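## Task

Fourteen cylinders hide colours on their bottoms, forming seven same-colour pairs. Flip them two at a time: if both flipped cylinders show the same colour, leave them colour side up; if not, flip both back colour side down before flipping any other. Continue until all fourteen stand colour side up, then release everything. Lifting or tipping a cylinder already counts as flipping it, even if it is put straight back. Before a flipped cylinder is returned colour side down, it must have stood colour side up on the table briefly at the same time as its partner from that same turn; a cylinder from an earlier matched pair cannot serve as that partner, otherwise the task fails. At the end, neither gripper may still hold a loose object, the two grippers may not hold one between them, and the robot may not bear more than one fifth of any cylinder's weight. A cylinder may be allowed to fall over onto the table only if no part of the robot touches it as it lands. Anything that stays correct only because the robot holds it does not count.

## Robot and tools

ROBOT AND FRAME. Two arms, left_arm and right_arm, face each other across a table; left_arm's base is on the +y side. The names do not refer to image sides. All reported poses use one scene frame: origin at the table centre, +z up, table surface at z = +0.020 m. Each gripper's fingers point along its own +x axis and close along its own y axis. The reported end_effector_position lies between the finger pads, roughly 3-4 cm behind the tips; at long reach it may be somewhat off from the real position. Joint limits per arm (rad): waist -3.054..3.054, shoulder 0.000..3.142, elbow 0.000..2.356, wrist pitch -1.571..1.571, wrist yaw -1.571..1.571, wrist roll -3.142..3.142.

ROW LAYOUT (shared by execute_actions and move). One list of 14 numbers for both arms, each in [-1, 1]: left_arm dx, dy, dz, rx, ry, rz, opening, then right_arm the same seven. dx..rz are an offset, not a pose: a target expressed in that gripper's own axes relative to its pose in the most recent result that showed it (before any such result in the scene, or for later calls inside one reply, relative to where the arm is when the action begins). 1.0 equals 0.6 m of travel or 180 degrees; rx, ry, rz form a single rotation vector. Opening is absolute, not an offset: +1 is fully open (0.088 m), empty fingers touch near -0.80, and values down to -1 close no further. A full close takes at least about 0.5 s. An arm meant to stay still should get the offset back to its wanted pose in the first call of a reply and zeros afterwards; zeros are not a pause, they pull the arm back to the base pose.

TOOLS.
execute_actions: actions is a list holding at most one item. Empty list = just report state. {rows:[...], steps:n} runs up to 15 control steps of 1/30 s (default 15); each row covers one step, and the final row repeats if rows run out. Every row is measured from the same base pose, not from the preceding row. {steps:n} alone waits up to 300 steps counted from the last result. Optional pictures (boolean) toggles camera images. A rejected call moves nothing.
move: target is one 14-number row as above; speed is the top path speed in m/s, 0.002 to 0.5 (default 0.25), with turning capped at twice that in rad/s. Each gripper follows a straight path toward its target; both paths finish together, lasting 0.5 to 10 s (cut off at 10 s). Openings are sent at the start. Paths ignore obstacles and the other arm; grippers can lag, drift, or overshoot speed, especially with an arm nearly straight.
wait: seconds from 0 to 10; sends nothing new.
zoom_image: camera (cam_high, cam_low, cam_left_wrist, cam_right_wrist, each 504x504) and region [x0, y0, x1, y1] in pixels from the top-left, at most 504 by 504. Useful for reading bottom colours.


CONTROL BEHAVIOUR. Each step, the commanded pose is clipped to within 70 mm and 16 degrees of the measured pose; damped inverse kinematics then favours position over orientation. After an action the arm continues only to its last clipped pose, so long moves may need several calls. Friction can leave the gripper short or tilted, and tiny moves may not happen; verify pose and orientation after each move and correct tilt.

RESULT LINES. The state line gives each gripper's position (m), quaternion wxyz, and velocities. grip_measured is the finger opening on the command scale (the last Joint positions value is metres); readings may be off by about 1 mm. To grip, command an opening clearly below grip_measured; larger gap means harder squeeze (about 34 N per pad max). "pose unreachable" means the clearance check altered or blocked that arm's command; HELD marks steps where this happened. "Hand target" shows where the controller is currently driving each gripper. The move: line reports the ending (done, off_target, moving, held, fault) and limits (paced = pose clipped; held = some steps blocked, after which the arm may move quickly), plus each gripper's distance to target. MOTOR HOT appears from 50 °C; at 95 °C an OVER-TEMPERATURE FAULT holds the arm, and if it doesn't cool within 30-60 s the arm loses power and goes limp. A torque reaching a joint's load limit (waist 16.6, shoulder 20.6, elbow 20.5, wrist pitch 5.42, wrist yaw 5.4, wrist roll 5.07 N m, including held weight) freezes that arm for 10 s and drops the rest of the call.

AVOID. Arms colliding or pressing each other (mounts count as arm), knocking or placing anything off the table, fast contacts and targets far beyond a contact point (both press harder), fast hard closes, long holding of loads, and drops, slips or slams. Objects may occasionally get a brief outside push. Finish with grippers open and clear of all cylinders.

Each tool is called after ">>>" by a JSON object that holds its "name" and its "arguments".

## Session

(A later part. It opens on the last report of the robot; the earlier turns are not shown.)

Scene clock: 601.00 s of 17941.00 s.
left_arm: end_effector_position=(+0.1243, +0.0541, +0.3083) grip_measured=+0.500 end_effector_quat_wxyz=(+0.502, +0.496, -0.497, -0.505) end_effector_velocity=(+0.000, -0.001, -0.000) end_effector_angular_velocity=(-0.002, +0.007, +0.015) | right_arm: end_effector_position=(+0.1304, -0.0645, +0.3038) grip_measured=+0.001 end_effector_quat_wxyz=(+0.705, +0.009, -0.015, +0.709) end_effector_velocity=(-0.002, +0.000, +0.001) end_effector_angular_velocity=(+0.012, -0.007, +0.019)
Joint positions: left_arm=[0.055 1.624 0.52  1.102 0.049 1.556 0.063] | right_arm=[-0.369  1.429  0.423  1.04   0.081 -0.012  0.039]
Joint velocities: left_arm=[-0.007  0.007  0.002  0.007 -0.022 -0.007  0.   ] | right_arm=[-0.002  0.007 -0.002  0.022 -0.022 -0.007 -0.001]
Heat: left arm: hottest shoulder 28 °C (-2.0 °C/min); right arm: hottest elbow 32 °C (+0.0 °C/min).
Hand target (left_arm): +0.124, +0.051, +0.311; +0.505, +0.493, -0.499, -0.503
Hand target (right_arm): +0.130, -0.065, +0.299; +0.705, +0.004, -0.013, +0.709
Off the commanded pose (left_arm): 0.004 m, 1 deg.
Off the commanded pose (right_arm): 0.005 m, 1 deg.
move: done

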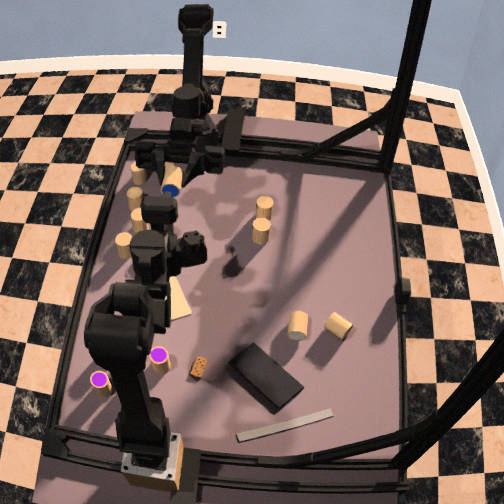

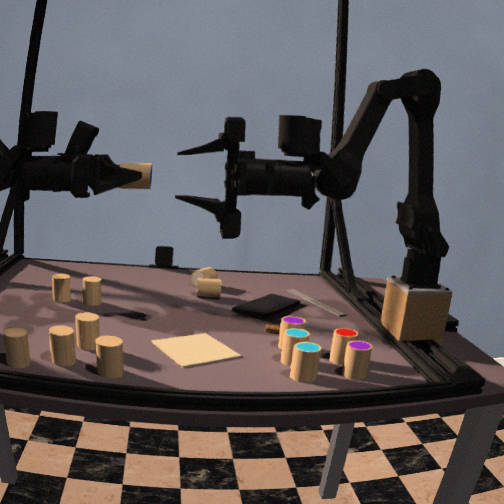

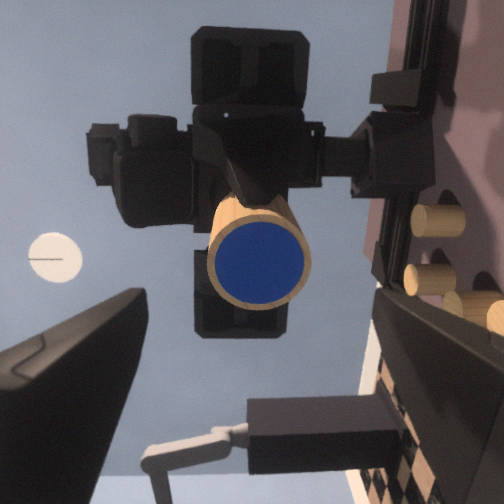

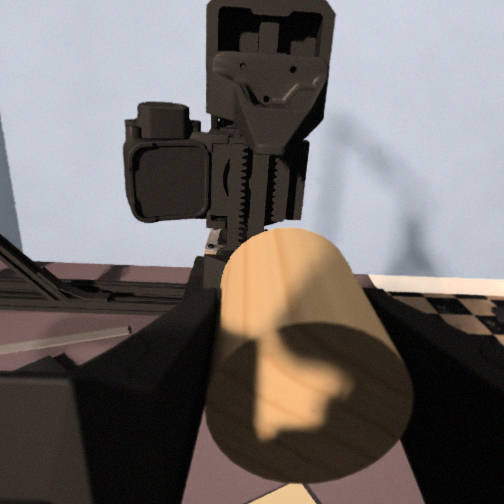

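>>> {"name": "move", "arguments": {"target": [0.139,0.003,0,0,0,0.003,0.5,0,0,0,0,0,0,-0.3], "speed": 0.15}}

>>> {"name": "execute_actions", "arguments": {"actions": [{"rows":[[0,0,0,0,0,0,-0.3,0,0,0,0,0,0,-0.3]],"steps":11}], "pictures": false}}

>>> {"name": "move", "arguments": {"target": [-0.06,0,0,0,0,0,-0.3,-0.06,0,0,0,0,0,0.5], "speed": 0.1}}

>>> {"name": "move", "arguments": {"target": [-0.163,-0.29,0.157,0,0,-0.495,-0.3,0,0,0,0,0,0,0.5], "speed": 0.4}}

Scene clock: 612.60 s of 17941.00 s.
left_arm: end_effector_position=(+0.1252, -0.0262, +0.3083) grip_measured=+0.500 end_effector_quat_wxyz=(+0.504, +0.495, -0.498, -0.504) end_effector_velocity=(-0.000, -0.002, +0.000) end_effector_angular_velocity=(+0.002, +0.007, +0.005) | right_arm: end_effector_position=(+0.1303, -0.0646, +0.3024) grip_measured=+0.000 end_effector_quat_wxyz=(+0.705, +0.007, -0.014, +0.709) end_effector_velocity=(+0.002, -0.000, +0.002) end_effector_angular_velocity=(+0.002, -0.007, -0.010)
Joint positions: left_arm=[0.047 1.886 0.849 1.041 0.041 1.556 0.064] | right_arm=[-0.369  1.431  0.422  1.04   0.081 -0.013  0.039]
Joint velocities: left_arm=[-0.002  0.002  0.007 -0.007 -0.007 -0.007 -0.   ] | right_arm=[-0.002 -0.007  0.002 -0.007  0.007 -0.007 -0.   ]
Heat: left arm: hottest wrist pitch 29 °C (+0.0 °C/min); right arm: hottest wrist pitch 33 °C (+1.0 °C/min).
Hand target (left_arm): +0.124, -0.029, +0.309; +0.505, +0.494, -0.499, -0.503
Hand target (right_arm): +0.130, -0.065, +0.304; +0.705, +0.009, -0.015, +0.709
Off the commanded pose (left_arm): 0.004 m, 0 deg.
Off the commanded pose (right_arm): 0.001 m, 0 deg.
move: done

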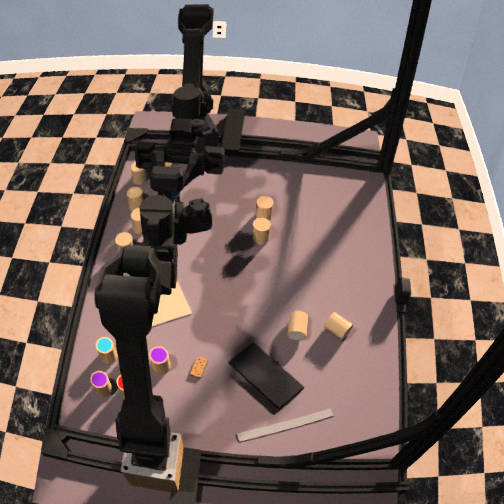

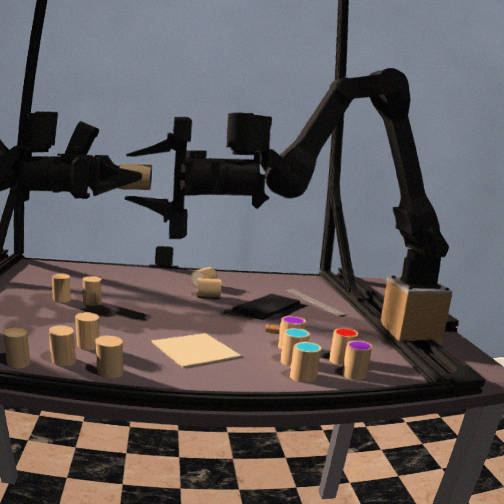

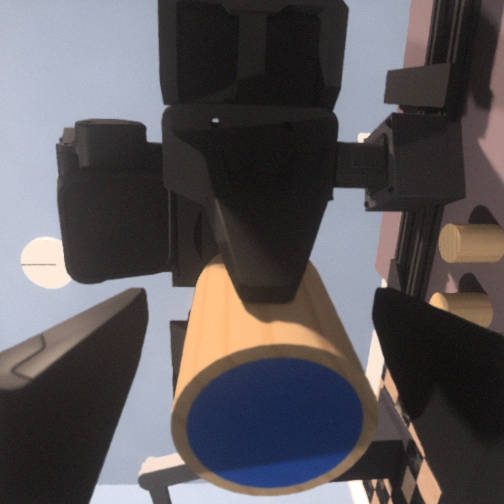

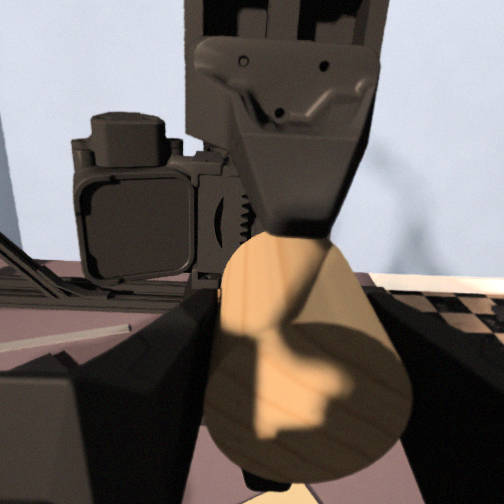

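Scene clock: 612.97 s of 17941.00 s.
left_arm: end_effector_position=(+0.1252, -0.0262, +0.3082) grip_measured=+0.015 end_effector_quat_wxyz=(+0.504, +0.495, -0.498, -0.504) end_effector_velocity=(-0.000, +0.000, -0.007) end_effector_angular_velocity=(+0.027, +0.008, +0.005) | right_arm: end_effector_position=(+0.1303, -0.0646, +0.3023) grip_measured=+0.000 end_effector_quat_wxyz=(+0.705, +0.007, -0.014, +0.709) end_effector_velocity=(-0.000, -0.000, -0.000) end_effector_angular_velocity=(+0.003, -0.007, +0.005)
Joint positions: left_arm=[0.047 1.886 0.849 1.04  0.041 1.556 0.04 ] | right_arm=[-0.369  1.431  0.422  1.039  0.081 -0.013  0.039]
Joint velocities: left_arm=[-0.002  0.002 -0.002 -0.022 -0.007 -0.007 -0.   ] | right_arm=[-0.002  0.002 -0.002  0.007 -0.007 -0.007 -0.   ]
Heat: left arm: hottest wrist pitch 30 °C (+1.0 °C/min); right arm: hottest wrist pitch 33 °C (+1.0 °C/min).
Hand target (left_arm): +0.125, -0.026, +0.308; +0.504, +0.495, -0.498, -0.504
Hand target (right_arm): +0.130, -0.065, +0.302; +0.705, +0.007, -0.014, +0.709
Off the commanded pose (left_arm): 0.000 m, 0 deg.
Off the commanded pose (right_arm): 0.000 m, 0 deg.
Steps of this call (steps 1 to 11: all 11 steps of this action). Readings (end_effector_position):
1: left_arm (+0.1252, -0.0262, +0.3083) | right_arm (+0.1303, -0.0646, +0.3024)
2: left_arm (+0.1252, -0.0262, +0.3083) | right_arm (+0.1303, -0.0646, +0.3024)
4: left_arm (+0.1252, -0.0262, +0.3083) | right_arm (+0.1303, -0.0646, +0.3024)
8: left_arm (+0.1252, -0.0262, +0.3082) | right_arm (+0.1303, -0.0646, +0.3023)
11: the state above

Scene clock: 614.00 s of 17941.00 s.
left_arm: end_effector_position=(+0.1244, +0.0073, +0.3035) grip_measured=+0.013 end_effector_quat_wxyz=(+0.501, +0.498, -0.495, -0.507) end_effector_velocity=(-0.000, +0.002, -0.001) end_effector_angular_velocity=(+0.007, -0.007, +0.005) | right_arm: end_effector_position=(+0.1303, -0.0977, +0.3026) grip_measured=+0.500 end_effector_quat_wxyz=(+0.704, +0.008, -0.015, +0.710) end_effector_velocity=(-0.002, -0.002, -0.007) end_effector_angular_velocity=(-0.031, -0.025, +0.009)
Joint positions: left_arm=[0.048 1.791 0.704 1.078 0.042 1.556 0.04 ] | right_arm=[-0.355  1.27   0.31   0.991  0.094 -0.013  0.063]
Joint velocities: left_arm=[-0.002 -0.007 -0.007 -0.007 -0.007  0.007 -0.   ] | right_arm=[ 0.002 -0.012 -0.007 -0.037 -0.007 -0.022  0.   ]
Heat: left arm: hottest wrist pitch 30 °C (+1.0 °C/min); right arm: hottest wrist pitch 33 °C (+1.0 °C/min).
Hand target (left_arm): +0.125, +0.010, +0.308; +0.504, +0.495, -0.498, -0.503
Hand target (right_arm): +0.130, -0.101, +0.301; +0.705, +0.007, -0.014, +0.709
Off the commanded pose (left_arm): 0.005 m, 1 deg.
Off the commanded pose (right_arm): 0.003 m, 0 deg.
move: done

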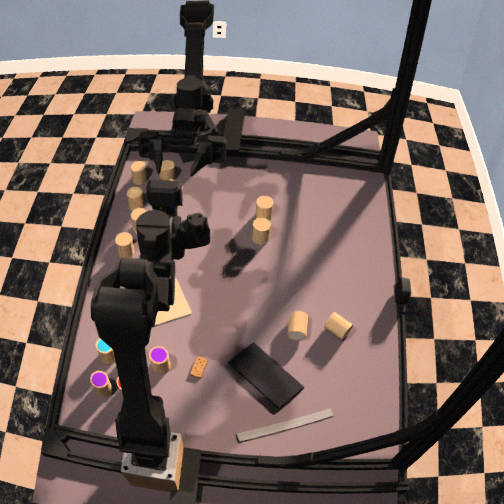

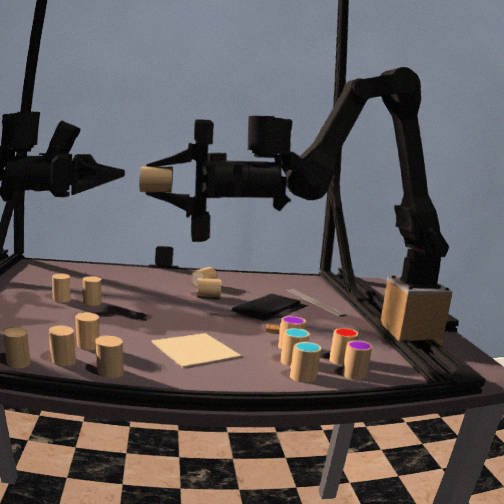

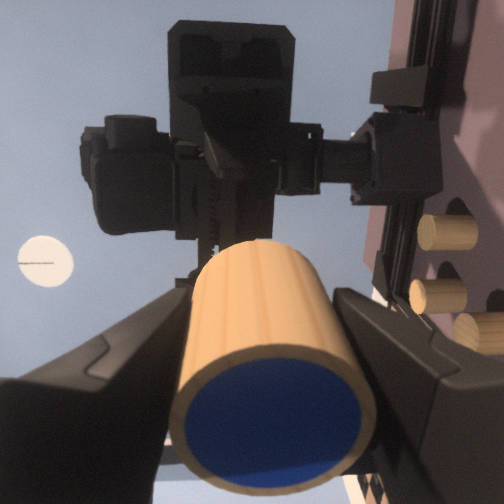

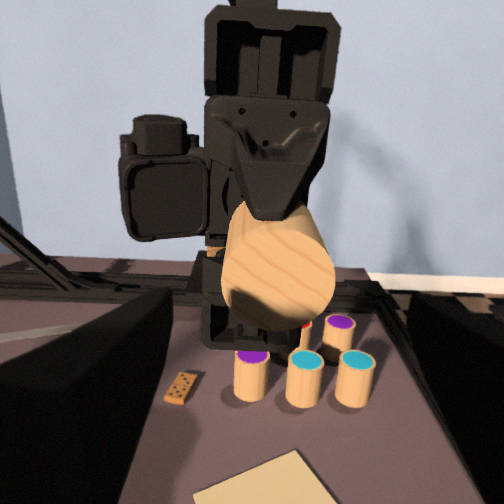

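Scene clock: 616.53 s of 17941.00 s.
left_arm: end_effector_position=(+0.0290, +0.1097, +0.1308) grip_measured=+0.012 end_effector_quat_wxyz=(+0.001, +0.702, -0.001, -0.712) end_effector_velocity=(+0.002, +0.000, +0.001) end_effector_angular_velocity=(+0.001, -0.008, +0.010) | right_arm: end_effector_position=(+0.1303, -0.0978, +0.3024) grip_measured=+0.500 end_effector_quat_wxyz=(+0.704, +0.008, -0.014, +0.710) end_effector_velocity=(-0.000, -0.000, -0.000) end_effector_angular_velocity=(+0.003, -0.007, +0.005)
Joint positions: left_arm=[-0.214  2.07   1.335 -0.83   0.014  1.347  0.04 ] | right_arm=[-0.355  1.27   0.31   0.991  0.094 -0.013  0.064]
Joint velocities: left_arm=[ 0.002 -0.002  0.002 -0.007 -0.007 -0.007  0.   ] | right_arm=[-0.002  0.002 -0.002  0.007 -0.007 -0.007 -0.   ]
Heat: left arm: hottest wrist pitch 30 °C (+1.0 °C/min); right arm: hottest wrist pitch 33 °C (+2.0 °C/min).
Hand target (left_arm): +0.027, +0.107, +0.131; +0.002, +0.701, -0.002, -0.714
Hand target (right_arm): +0.130, -0.098, +0.302; +0.704, +0.008, -0.015, +0.710
Off the commanded pose (left_arm): 0.003 m, 0 deg.
Off the commanded pose (right_arm): 0.000 m, 0 deg.
move: done

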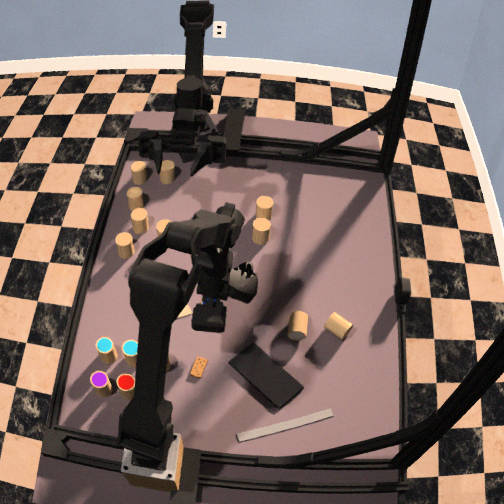

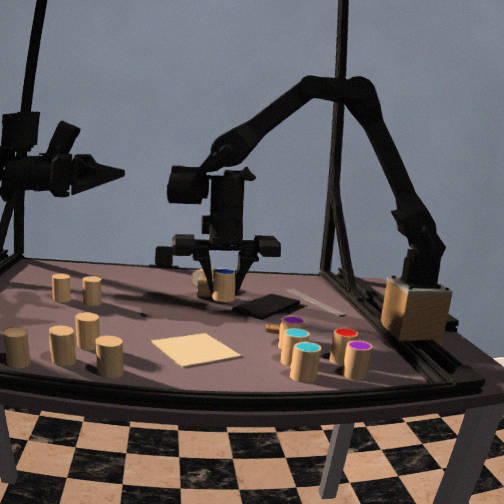

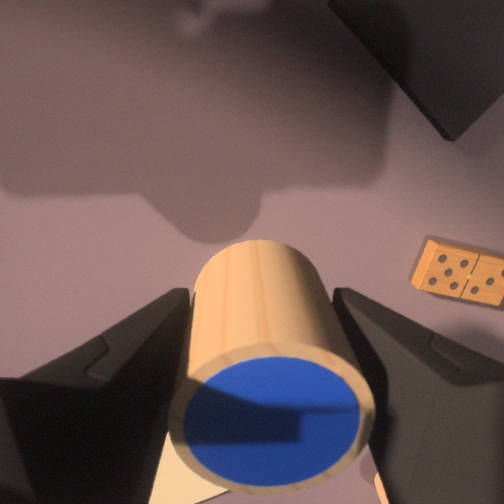

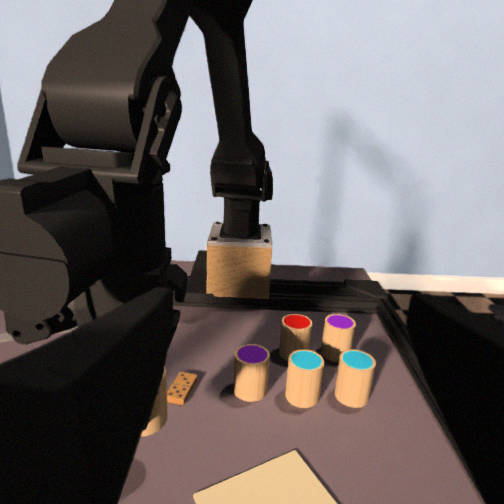

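>>> {"name": "move", "arguments": {"target": [0.095,0,0,0,0.005,0,-0.3,0,0,0,0,0,0,0.5], "speed": 0.06}}

>>> {"name": "execute_actions", "arguments": {"actions": [{"rows":[[0,0,0,0,0,0,0.4,0,0,0,0,0,0,0.5]],"steps":10}]}}

Scene clock: 630.53 s of 17941.00 s.
left_arm: end_effector_position=(+0.0284, +0.1068, +0.0770) grip_measured=+0.011 end_effector_quat_wxyz=(+0.005, +0.706, -0.004, -0.708) end_effector_velocity=(+0.001, +0.005, +0.000) end_effector_angular_velocity=(+0.020, -0.012, +0.005) | right_arm: end_effector_position=(+0.1303, -0.0978, +0.3023) grip_measured=+0.500 end_effector_quat_wxyz=(+0.704, +0.008, -0.014, +0.710) end_effector_velocity=(-0.000, -0.001, +0.001) end_effector_angular_velocity=(+0.007, -0.007, +0.005)
Joint positions: left_arm=[-0.219  2.187  1.275 -0.645  0.001  1.342  0.04 ] | right_arm=[-0.355  1.27   0.309  0.991  0.094 -0.013  0.064]
Joint velocities: left_arm=[-0.002 -0.002 -0.002 -0.022 -0.007 -0.007  0.   ] | right_arm=[-0.002 -0.002 -0.002  0.007 -0.007 -0.007 -0.   ]
Heat: left arm: hottest shoulder 30 °C (+1.0 °C/min); right arm: hottest wrist pitch 34 °C (+3.0 °C/min).
Hand target (left_arm): +0.028, +0.110, +0.074; +0.002, +0.707, -0.001, -0.707
Hand target (right_arm): +0.130, -0.098, +0.302; +0.704, +0.008, -0.015, +0.710
Off the commanded pose (left_arm): 0.004 m, 1 deg.
Off the commanded pose (right_arm): 0.000 m, 0 deg.
move: done

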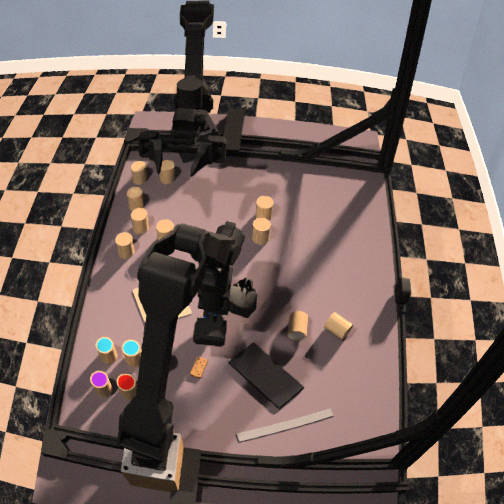

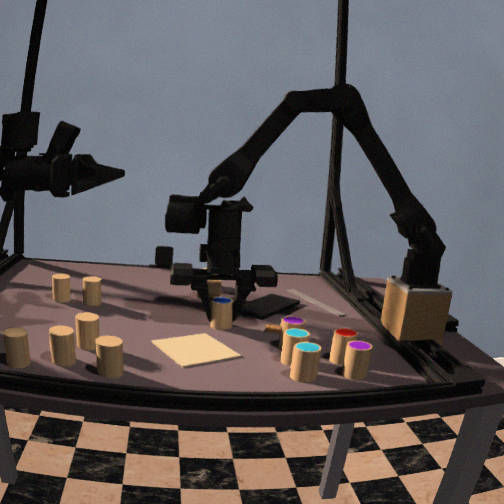

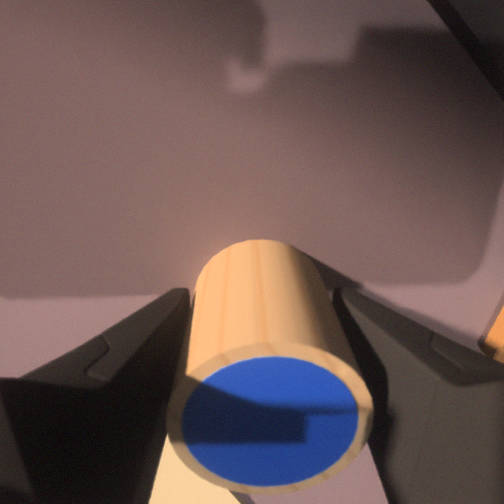

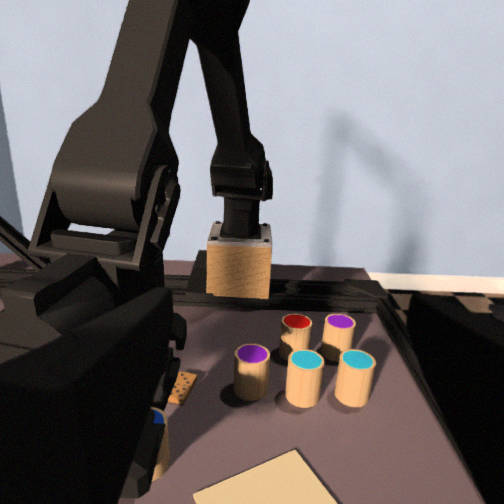

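Scene clock: 630.87 s of 17941.00 s.
left_arm: end_effector_position=(+0.0284, +0.1068, +0.0770) grip_measured=+0.383 end_effector_quat_wxyz=(+0.005, +0.706, -0.004, -0.708) end_effector_velocity=(-0.001, +0.003, -0.001) end_effector_angular_velocity=(+0.014, +0.004, +0.005) | right_arm: end_effector_position=(+0.1303, -0.0978, +0.3023) grip_measured=+0.500 end_effector_quat_wxyz=(+0.704, +0.008, -0.014, +0.710) end_effector_velocity=(-0.000, -0.001, -0.001) end_effector_angular_velocity=(+0.003, -0.007, +0.005)
Joint positions: left_arm=[-0.219  2.187  1.275 -0.645  0.001  1.342  0.058] | right_arm=[-0.355  1.27   0.309  0.991  0.094 -0.013  0.064]
Joint velocities: left_arm=[-0.002  0.002 -0.002 -0.007  0.007 -0.007  0.009] | right_arm=[-0.002 -0.002 -0.007  0.007 -0.007 -0.007 -0.   ]
Heat: left arm: hottest shoulder 30 °C (+1.0 °C/min); right arm: hottest wrist pitch 34 °C (+2.0 °C/min).
Hand target (left_arm): +0.028, +0.107, +0.077; +0.005, +0.706, -0.004, -0.708
Hand target (right_arm): +0.130, -0.098, +0.302; +0.704, +0.008, -0.014, +0.710
Off the commanded pose (left_arm): 0.000 m, 0 deg.
Off the commanded pose (right_arm): 0.000 m, 0 deg.
Steps of this call (steps 1 to 10: all 10 steps of this action). Readings (end_effector_position):
1: left_arm (+0.0284, +0.1068, +0.0770) | right_arm (+0.1303, -0.0978, +0.3023)
2: left_arm (+0.0284, +0.1068, +0.0770) | right_arm (+0.1303, -0.0978, +0.3023)
4: left_arm (+0.0284, +0.1068, +0.0770) | right_arm (+0.1303, -0.0978, +0.3023)
8: left_arm (+0.0284, +0.1068, +0.0770) | right_arm (+0.1303, -0.0978, +0.3023)
10: the state above

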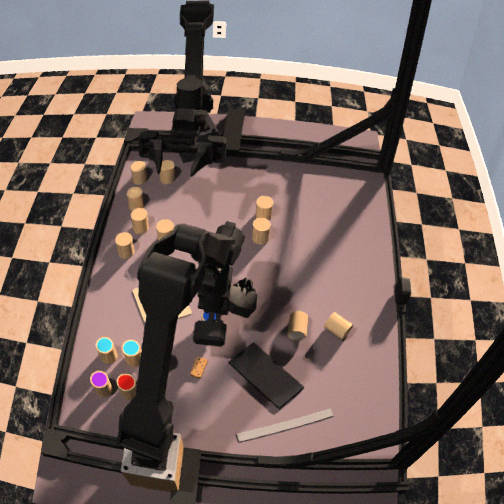

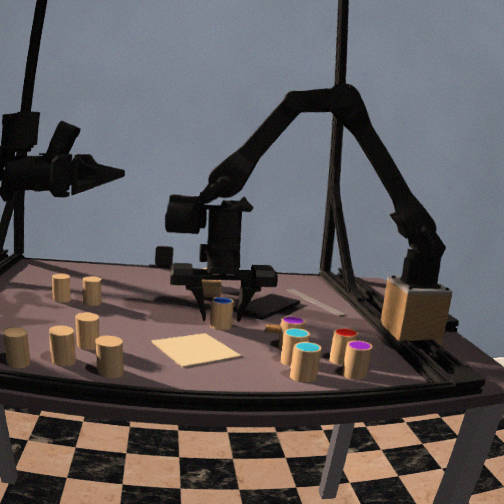

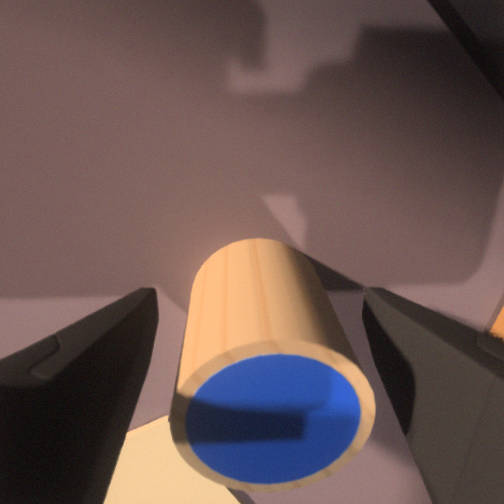

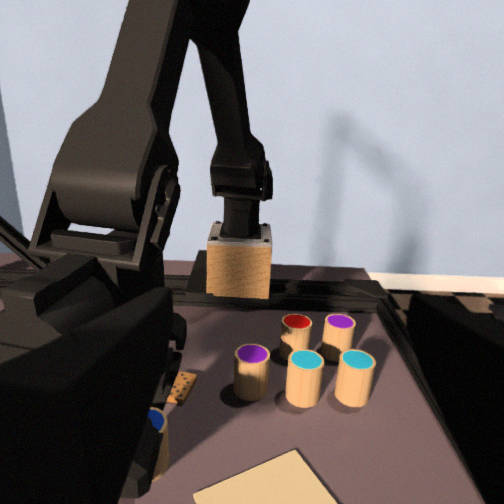

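>>> {"name": "execute_actions", "arguments": {"actions": [{"rows":[[0,0,0,0,0,0,-0.3,0,0,0,0,0,0,0.5]],"steps":10}], "pictures": false}}

>>> {"name": "move", "arguments": {"target": [-0.39,0.15,-0.162,0,0,0.499,-0.3,0,0,0,0,0,0,0.5], "speed": 0.4}}

Scene clock: 637.83 s of 17941.00 s.
left_arm: end_effector_position=(+0.0284, +0.1070, +0.0769) grip_measured=+0.015 end_effector_quat_wxyz=(+0.005, +0.706, -0.004, -0.708) end_effector_velocity=(+0.001, +0.003, -0.001) end_effector_angular_velocity=(+0.010, -0.010, +0.005) | right_arm: end_effector_position=(+0.1303, -0.0978, +0.3022) grip_measured=+0.500 end_effector_quat_wxyz=(+0.704, +0.008, -0.014, +0.710) end_effector_velocity=(+0.000, -0.001, -0.004) end_effector_angular_velocity=(-0.012, -0.023, -0.006)
Joint positions: left_arm=[-0.219  2.187  1.274 -0.645  0.001  1.342  0.04 ] | right_arm=[-0.355  1.27   0.309  0.991  0.094 -0.013  0.064]
Joint velocities: left_arm=[-0.002  0.002 -0.002 -0.007 -0.007 -0.007 -0.   ] | right_arm=[ 0.002 -0.002 -0.007 -0.007  0.007 -0.022 -0.   ]
Heat: left arm: hottest shoulder 31 °C (+2.0 °C/min); right arm: hottest wrist pitch 34 °C (+2.0 °C/min).
Hand target (left_arm): +0.028, +0.107, +0.077; +0.005, +0.706, -0.004, -0.709
Hand target (right_arm): +0.130, -0.098, +0.302; +0.704, +0.008, -0.014, +0.710
Off the commanded pose (left_arm): 0.000 m, 0 deg.
Off the commanded pose (right_arm): 0.000 m, 0 deg.
Steps of this call (steps 1 to 90: nothing new was sent; then 3.63 s passed at rest; steps 91 to 100: all 10 steps of this action). Readings (end_effector_position):
91: left_arm (+0.0284, +0.1070, +0.0769) | right_arm (+0.1303, -0.0978, +0.3022)
92: left_arm (+0.0284, +0.1070, +0.0769) | right_arm (+0.1303, -0.0978, +0.3022)
94: left_arm (+0.0284, +0.1070, +0.0769) | right_arm (+0.1303, -0.0978, +0.3022)
98: left_arm (+0.0284, +0.1070, +0.0769) | right_arm (+0.1303, -0.0978, +0.3022)
100: the state above

Scene clock: 640.53 s of 17941.00 s.
left_arm: end_effector_position=(+0.1252, +0.0199, +0.3131) grip_measured=+0.013 end_effector_quat_wxyz=(+0.501, +0.498, -0.502, -0.499) end_effector_velocity=(-0.000, +0.000, -0.000) end_effector_angular_velocity=(-0.002, +0.007, -0.005) | right_arm: end_effector_position=(+0.1303, -0.0978, +0.3022) grip_measured=+0.500 end_effector_quat_wxyz=(+0.704, +0.008, -0.014, +0.710) end_effector_velocity=(-0.000, +0.000, +0.003) end_effector_angular_velocity=(+0.012, -0.021, +0.004)
Joint positions: left_arm=[0.052 1.73  0.661 1.076 0.046 1.571 0.04 ] | right_arm=[-0.355  1.27   0.309  0.991  0.094 -0.013  0.064]
Joint velocities: left_arm=[ 0.002  0.002 -0.002  0.007  0.007 -0.007 -0.   ] | right_arm=[-0.002 -0.002  0.002  0.007 -0.007 -0.022 -0.   ]
Heat: left arm: hottest shoulder 32 °C (+3.0 °C/min); right arm: hottest wrist pitch 35 °C (+2.0 °C/min).
Hand target (left_arm): +0.126, +0.019, +0.313; +0.502, +0.497, -0.503, -0.498
Hand target (right_arm): +0.130, -0.098, +0.302; +0.704, +0.008, -0.014, +0.710
Off the commanded pose (left_arm): 0.002 m, 0 deg.
Off the commanded pose (right_arm): 0.000 m, 0 deg.
move: done

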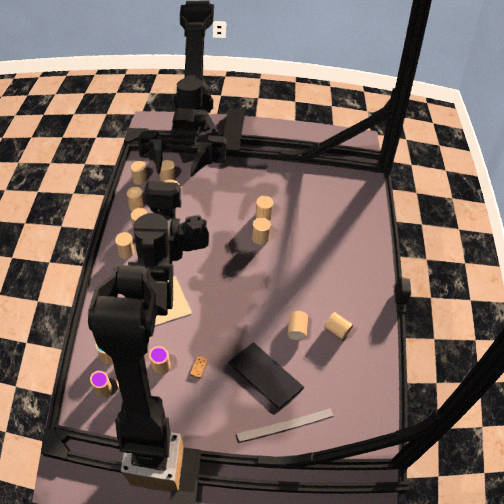

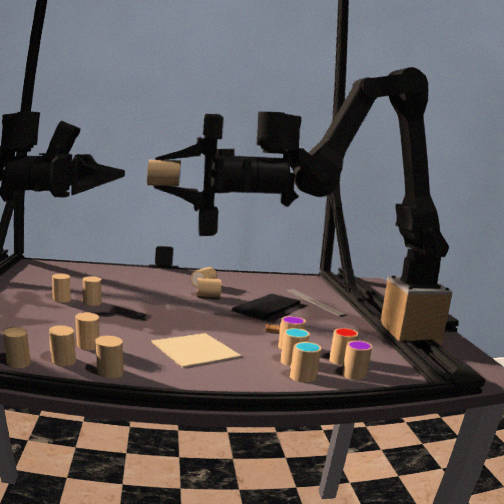

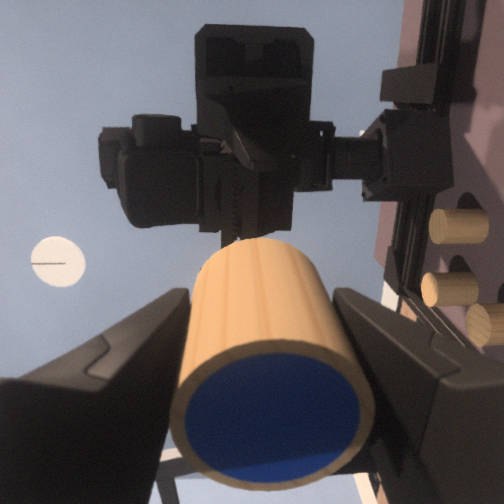

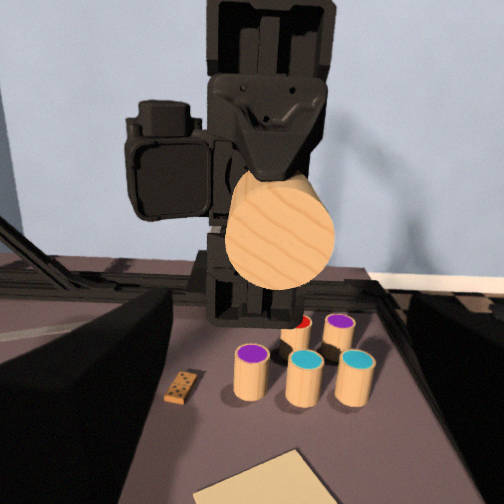

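>>> {"name": "move", "arguments": {"target": [0.082,-0.007,0,0,0,0,-0.3,0.06,0,0,0,0,0,0.5], "speed": 0.1}}

Scene clock: 645.60 s of 17941.00 s.
left_arm: end_effector_position=(+0.1262, -0.0261, +0.3056) grip_measured=+0.011 end_effector_quat_wxyz=(+0.499, +0.500, -0.500, -0.501) end_effector_velocity=(-0.002, -0.001, +0.002) end_effector_angular_velocity=(-0.002, +0.007, -0.010) | right_arm: end_effector_position=(+0.1302, -0.0651, +0.3005) grip_measured=+0.500 end_effector_quat_wxyz=(+0.705, +0.005, -0.012, +0.709) end_effector_velocity=(-0.000, +0.002, +0.000) end_effector_angular_velocity=(-0.002, -0.022, +0.004)
Joint positions: left_arm=[0.049 1.89  0.847 1.04  0.043 1.571 0.04 ] | right_arm=[-0.368  1.43   0.419  1.035  0.082 -0.013  0.064]
Joint velocities: left_arm=[-0.002 -0.002  0.007 -0.007  0.007 -0.007 -0.   ] | right_arm=[-0.002  0.002  0.007 -0.007 -0.007 -0.022 -0.   ]
Heat: left arm: hottest shoulder 31 °C (+2.0 °C/min); right arm: hottest wrist pitch 35 °C (+3.0 °C/min).
Hand target (left_arm): +0.125, -0.029, +0.309; +0.501, +0.498, -0.502, -0.499
Hand target (right_arm): +0.130, -0.062, +0.303; +0.704, +0.008, -0.014, +0.710
Off the commanded pose (left_arm): 0.005 m, 1 deg.
Off the commanded pose (right_arm): 0.004 m, 0 deg.
move: done

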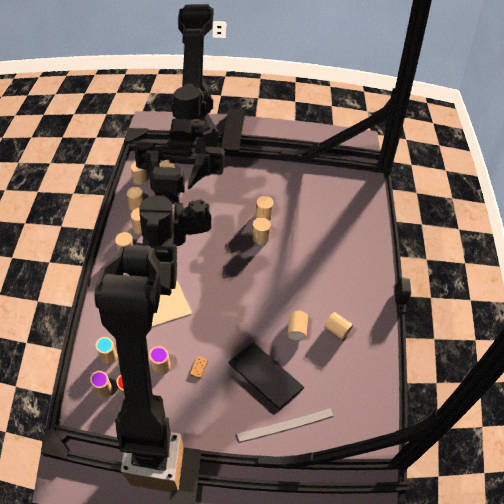

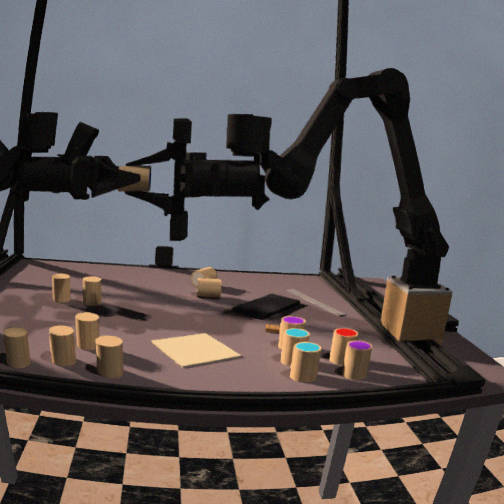

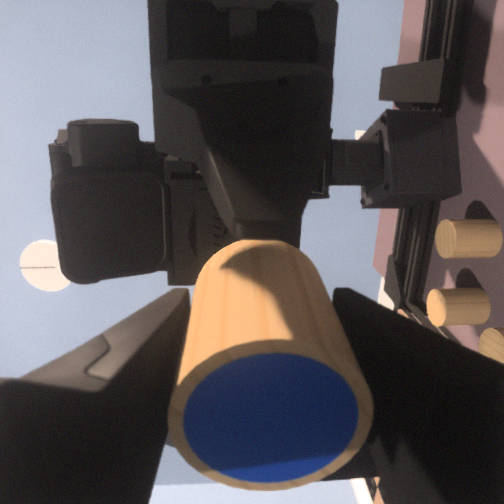

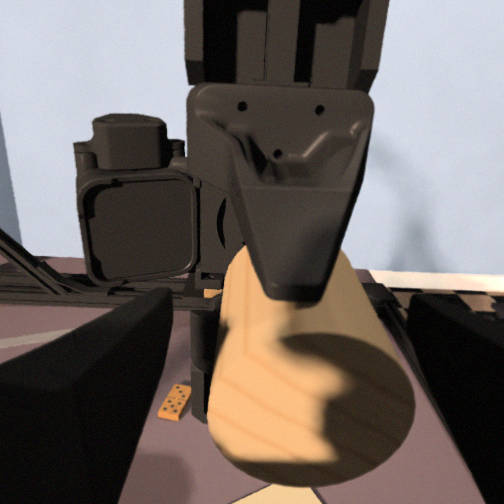

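>>> {"name": "execute_actions", "arguments": {"actions": [{"rows":[[0,0,0,0,0,0,-0.3,0,0,0,0,0,0,-0.3]],"steps":11}], "pictures": false}}

>>> {"name": "move", "arguments": {"target": [-0.06,0,0,0,0,0,0.5,-0.06,0,0,0,0,0,-0.3], "speed": 0.1}}

>>> {"name": "move", "arguments": {"target": [-0.473,-0.26,-0.108,0,0,-0.495,0.35,-0.158,0.103,-0.265,0,0.508,0,-0.3], "speed": 0.4}}

Scene clock: 652.70 s of 17941.00 s.
left_arm: end_effector_position=(+0.1257, -0.0265, +0.3056) grip_measured=+0.010 end_effector_quat_wxyz=(+0.498, +0.500, -0.500, -0.502) end_effector_velocity=(-0.000, -0.000, +0.001) end_effector_angular_velocity=(+0.002, +0.007, +0.005) | right_arm: end_effector_position=(+0.1305, -0.0648, +0.3005) grip_measured=+0.000 end_effector_quat_wxyz=(+0.705, +0.005, -0.012, +0.709) end_effector_velocity=(-0.002, -0.001, -0.002) end_effector_angular_velocity=(-0.007, -0.008, +0.010)
Joint positions: left_arm=[0.048 1.891 0.849 1.039 0.043 1.571 0.039] | right_arm=[-0.369  1.431  0.42   1.035  0.083 -0.013  0.039]
Joint velocities: left_arm=[-0.002 -0.002  0.002 -0.007 -0.007 -0.007  0.   ] | right_arm=[ 0.002 -0.002 -0.002 -0.007 -0.007 -0.007  0.   ]
Heat: left arm: hottest shoulder 32 °C (+4.1 °C/min); right arm: hottest wrist pitch 35 °C (+3.0 °C/min).
Hand target (left_arm): +0.126, -0.026, +0.306; +0.499, +0.500, -0.500, -0.501
Hand target (right_arm): +0.130, -0.065, +0.300; +0.705, +0.005, -0.012, +0.709
Off the commanded pose (left_arm): 0.001 m, 0 deg.
Off the commanded pose (right_arm): 0.000 m, 0 deg.
Steps of this call (steps 1 to 202: nothing new was sent; steps 203 to 213: all 11 steps of this action). Readings (end_effector_position):
203: left_arm (+0.1260, -0.0265, +0.3056) | right_arm (+0.1303, -0.0648, +0.3005)
204: left_arm (+0.1260, -0.0265, +0.3056) | right_arm (+0.1303, -0.0648, +0.3005)
206: left_arm (+0.1260, -0.0265, +0.3056) | right_arm (+0.1303, -0.0648, +0.3005)
210: left_arm (+0.1257, -0.0265, +0.3056) | right_arm (+0.1305, -0.0648, +0.3005)
213: the state above

Scene clock: 653.73 s of 17941.00 s.
left_arm: end_effector_position=(+0.1250, +0.0069, +0.3029) grip_measured=+0.500 end_effector_quat_wxyz=(+0.497, +0.501, -0.498, -0.504) end_effector_velocity=(-0.000, +0.003, +0.000) end_effector_angular_velocity=(-0.002, +0.022, +0.005) | right_arm: end_effector_position=(+0.1306, -0.0981, +0.2992) grip_measured=+0.000 end_effector_quat_wxyz=(+0.705, +0.003, -0.011, +0.709) end_effector_velocity=(-0.002, -0.003, -0.002) end_effector_angular_velocity=(-0.012, -0.009, +0.010)
Joint positions: left_arm=[0.05  1.794 0.705 1.078 0.045 1.571 0.063] | right_arm=[-0.355  1.271  0.307  0.984  0.096 -0.013  0.039]
Joint velocities: left_arm=[-0.002 -0.007 -0.012  0.007 -0.007 -0.022 -0.   ] | right_arm=[ 0.002 -0.017 -0.007 -0.022 -0.007 -0.007 -0.   ]
Heat: left arm: hottest shoulder 32 °C (+4.1 °C/min); right arm: hottest wrist pitch 35 °C (+3.0 °C/min).
Hand target (left_arm): +0.126, +0.009, +0.306; +0.498, +0.500, -0.500, -0.502
Hand target (right_arm): +0.131, -0.101, +0.300; +0.705, +0.005, -0.012, +0.709
Off the commanded pose (left_arm): 0.004 m, 0 deg.
Off the commanded pose (right_arm): 0.003 m, 0 deg.
move: done

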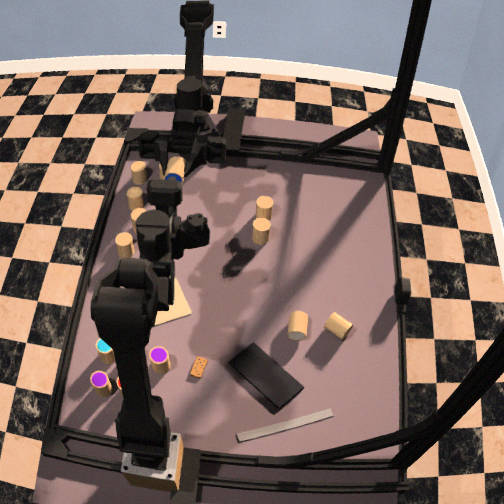

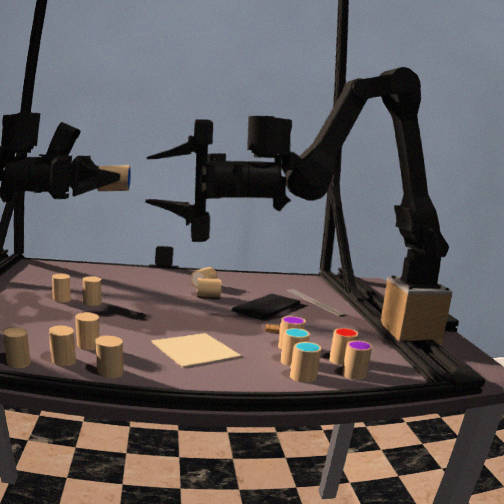

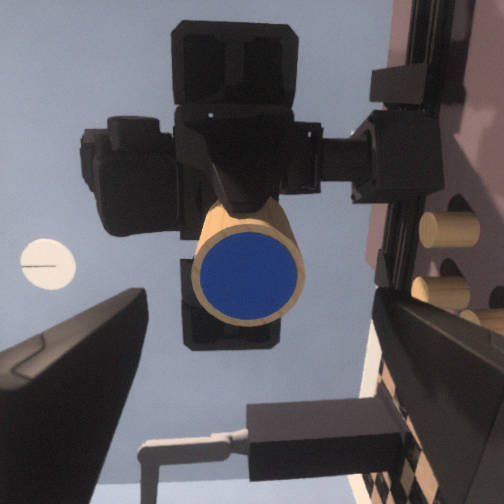

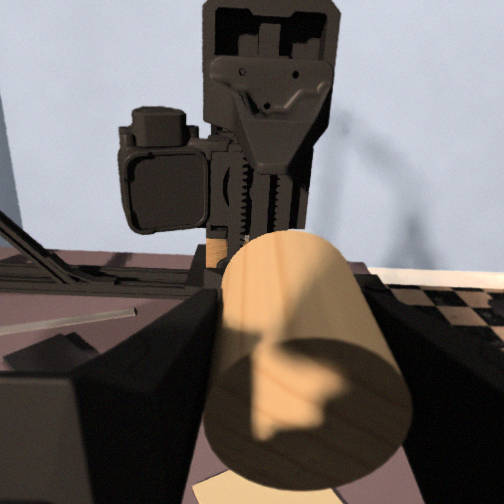

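Scene clock: 656.20 s of 17941.00 s.
left_arm: end_effector_position=(+0.1908, +0.2917, +0.1512) grip_measured=+0.350 end_effector_quat_wxyz=(+0.003, +0.708, -0.004, -0.706) end_effector_velocity=(+0.000, +0.003, -0.001) end_effector_angular_velocity=(+0.014, -0.002, -0.005) | right_arm: end_effector_position=(+0.0730, -0.1925, +0.1367) grip_measured=+0.000 end_effector_quat_wxyz=(+0.502, -0.502, +0.501, +0.494) end_effector_velocity=(+0.000, -0.003, +0.001) end_effector_angular_velocity=(-0.019, +0.002, +0.005)
Joint positions: left_arm=[ 0.423  1.398  0.627 -0.789  0.001  1.986  0.056] | right_arm=[-0.152  1.664  0.938 -0.855  0.007  0.312  0.039]
Joint velocities: left_arm=[ 0.002  0.002 -0.002 -0.007 -0.007  0.007  0.   ] | right_arm=[-0.002  0.002  0.007 -0.022 -0.007 -0.007 -0.   ]
Heat: left arm: hottest shoulder 32 °C (+4.0 °C/min); right arm: hottest wrist pitch 35 °C (+3.0 °C/min).
Hand target (left_arm): +0.192, +0.292, +0.151; +0.002, +0.709, -0.002, -0.706
Hand target (right_arm): +0.071, -0.190, +0.137; +0.501, -0.502, +0.502, +0.495
Off the commanded pose (left_arm): 0.001 m, 0 deg.
Off the commanded pose (right_arm): 0.003 m, 1 deg.
move: done

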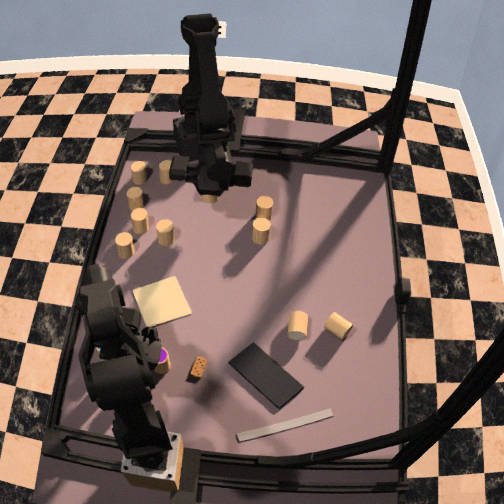

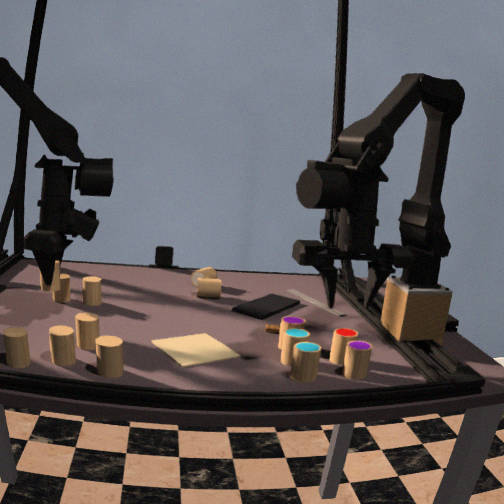

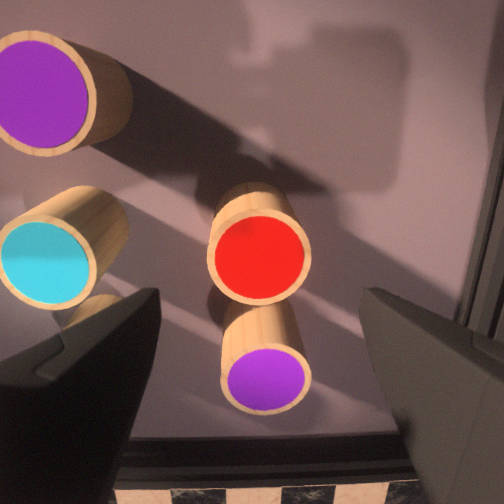

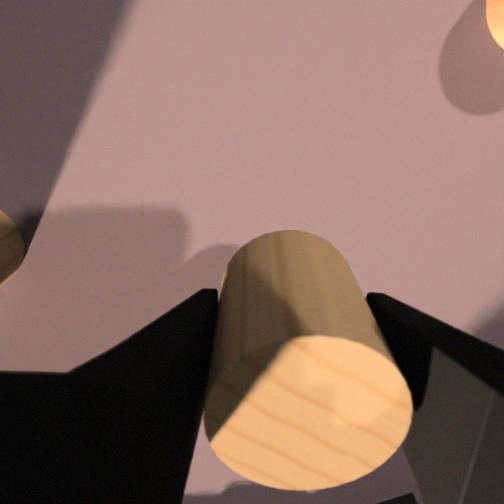

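>>> {"name": "move", "arguments": {"target": [0.137,-0.003,0.002,0,0,0,0.35,0.113,0,0,0,0,0,-0.3], "speed": 0.08}}

Scene clock: 661.80 s of 17941.00 s.
left_arm: end_effector_position=(+0.1915, +0.2905, +0.0702) grip_measured=+0.350 end_effector_quat_wxyz=(+0.006, +0.710, -0.007, -0.705) end_effector_velocity=(-0.002, +0.002, -0.002) end_effector_angular_velocity=(+0.013, +0.014, +0.005) | right_arm: end_effector_position=(+0.0724, -0.1898, +0.0740) grip_measured=+0.000 end_effector_quat_wxyz=(+0.504, -0.498, +0.498, +0.499) end_effector_velocity=(+0.001, +0.002, +0.001) end_effector_angular_velocity=(+0.014, -0.003, +0.005)
Joint positions: left_arm=[ 0.423  1.696  0.468 -0.325  0.001  1.986  0.056] | right_arm=[-0.153  1.817  0.817 -0.567  0.007  0.31   0.039]
Joint velocities: left_arm=[-0.002  0.012  0.002 -0.007  0.007 -0.007 -0.   ] | right_arm=[-0.002 -0.007 -0.002  0.007  0.007 -0.007 -0.   ]
Heat: left arm: hottest shoulder 31 °C (+3.0 °C/min); right arm: hottest wrist pitch 34 °C (+2.0 °C/min).
Hand target (left_arm): +0.190, +0.293, +0.068; +0.004, +0.708, -0.004, -0.706
Hand target (right_arm): +0.074, -0.193, +0.069; +0.502, -0.502, +0.501, +0.494
Off the commanded pose (left_arm): 0.003 m, 0 deg.
Off the commanded pose (right_arm): 0.006 m, 1 deg.
move: done

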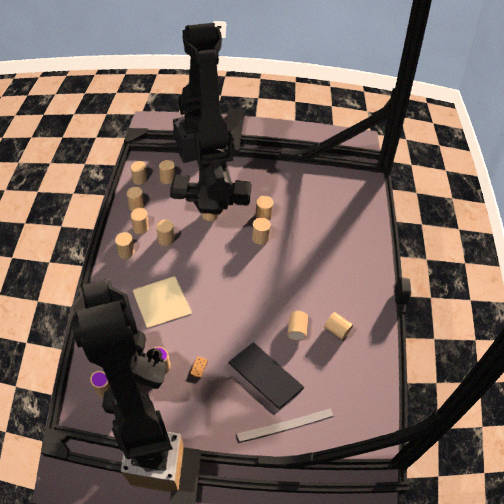

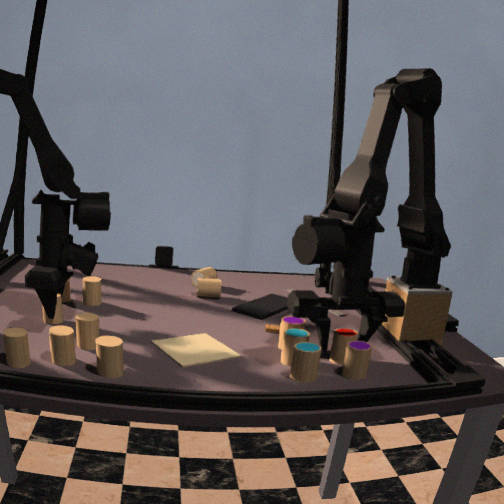

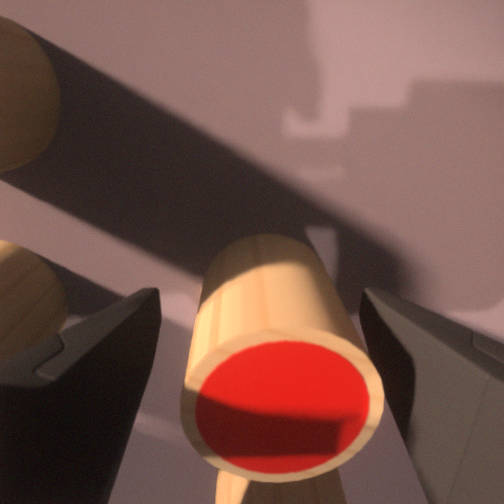

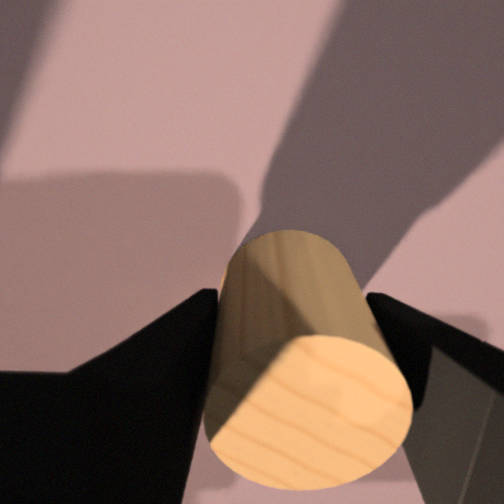

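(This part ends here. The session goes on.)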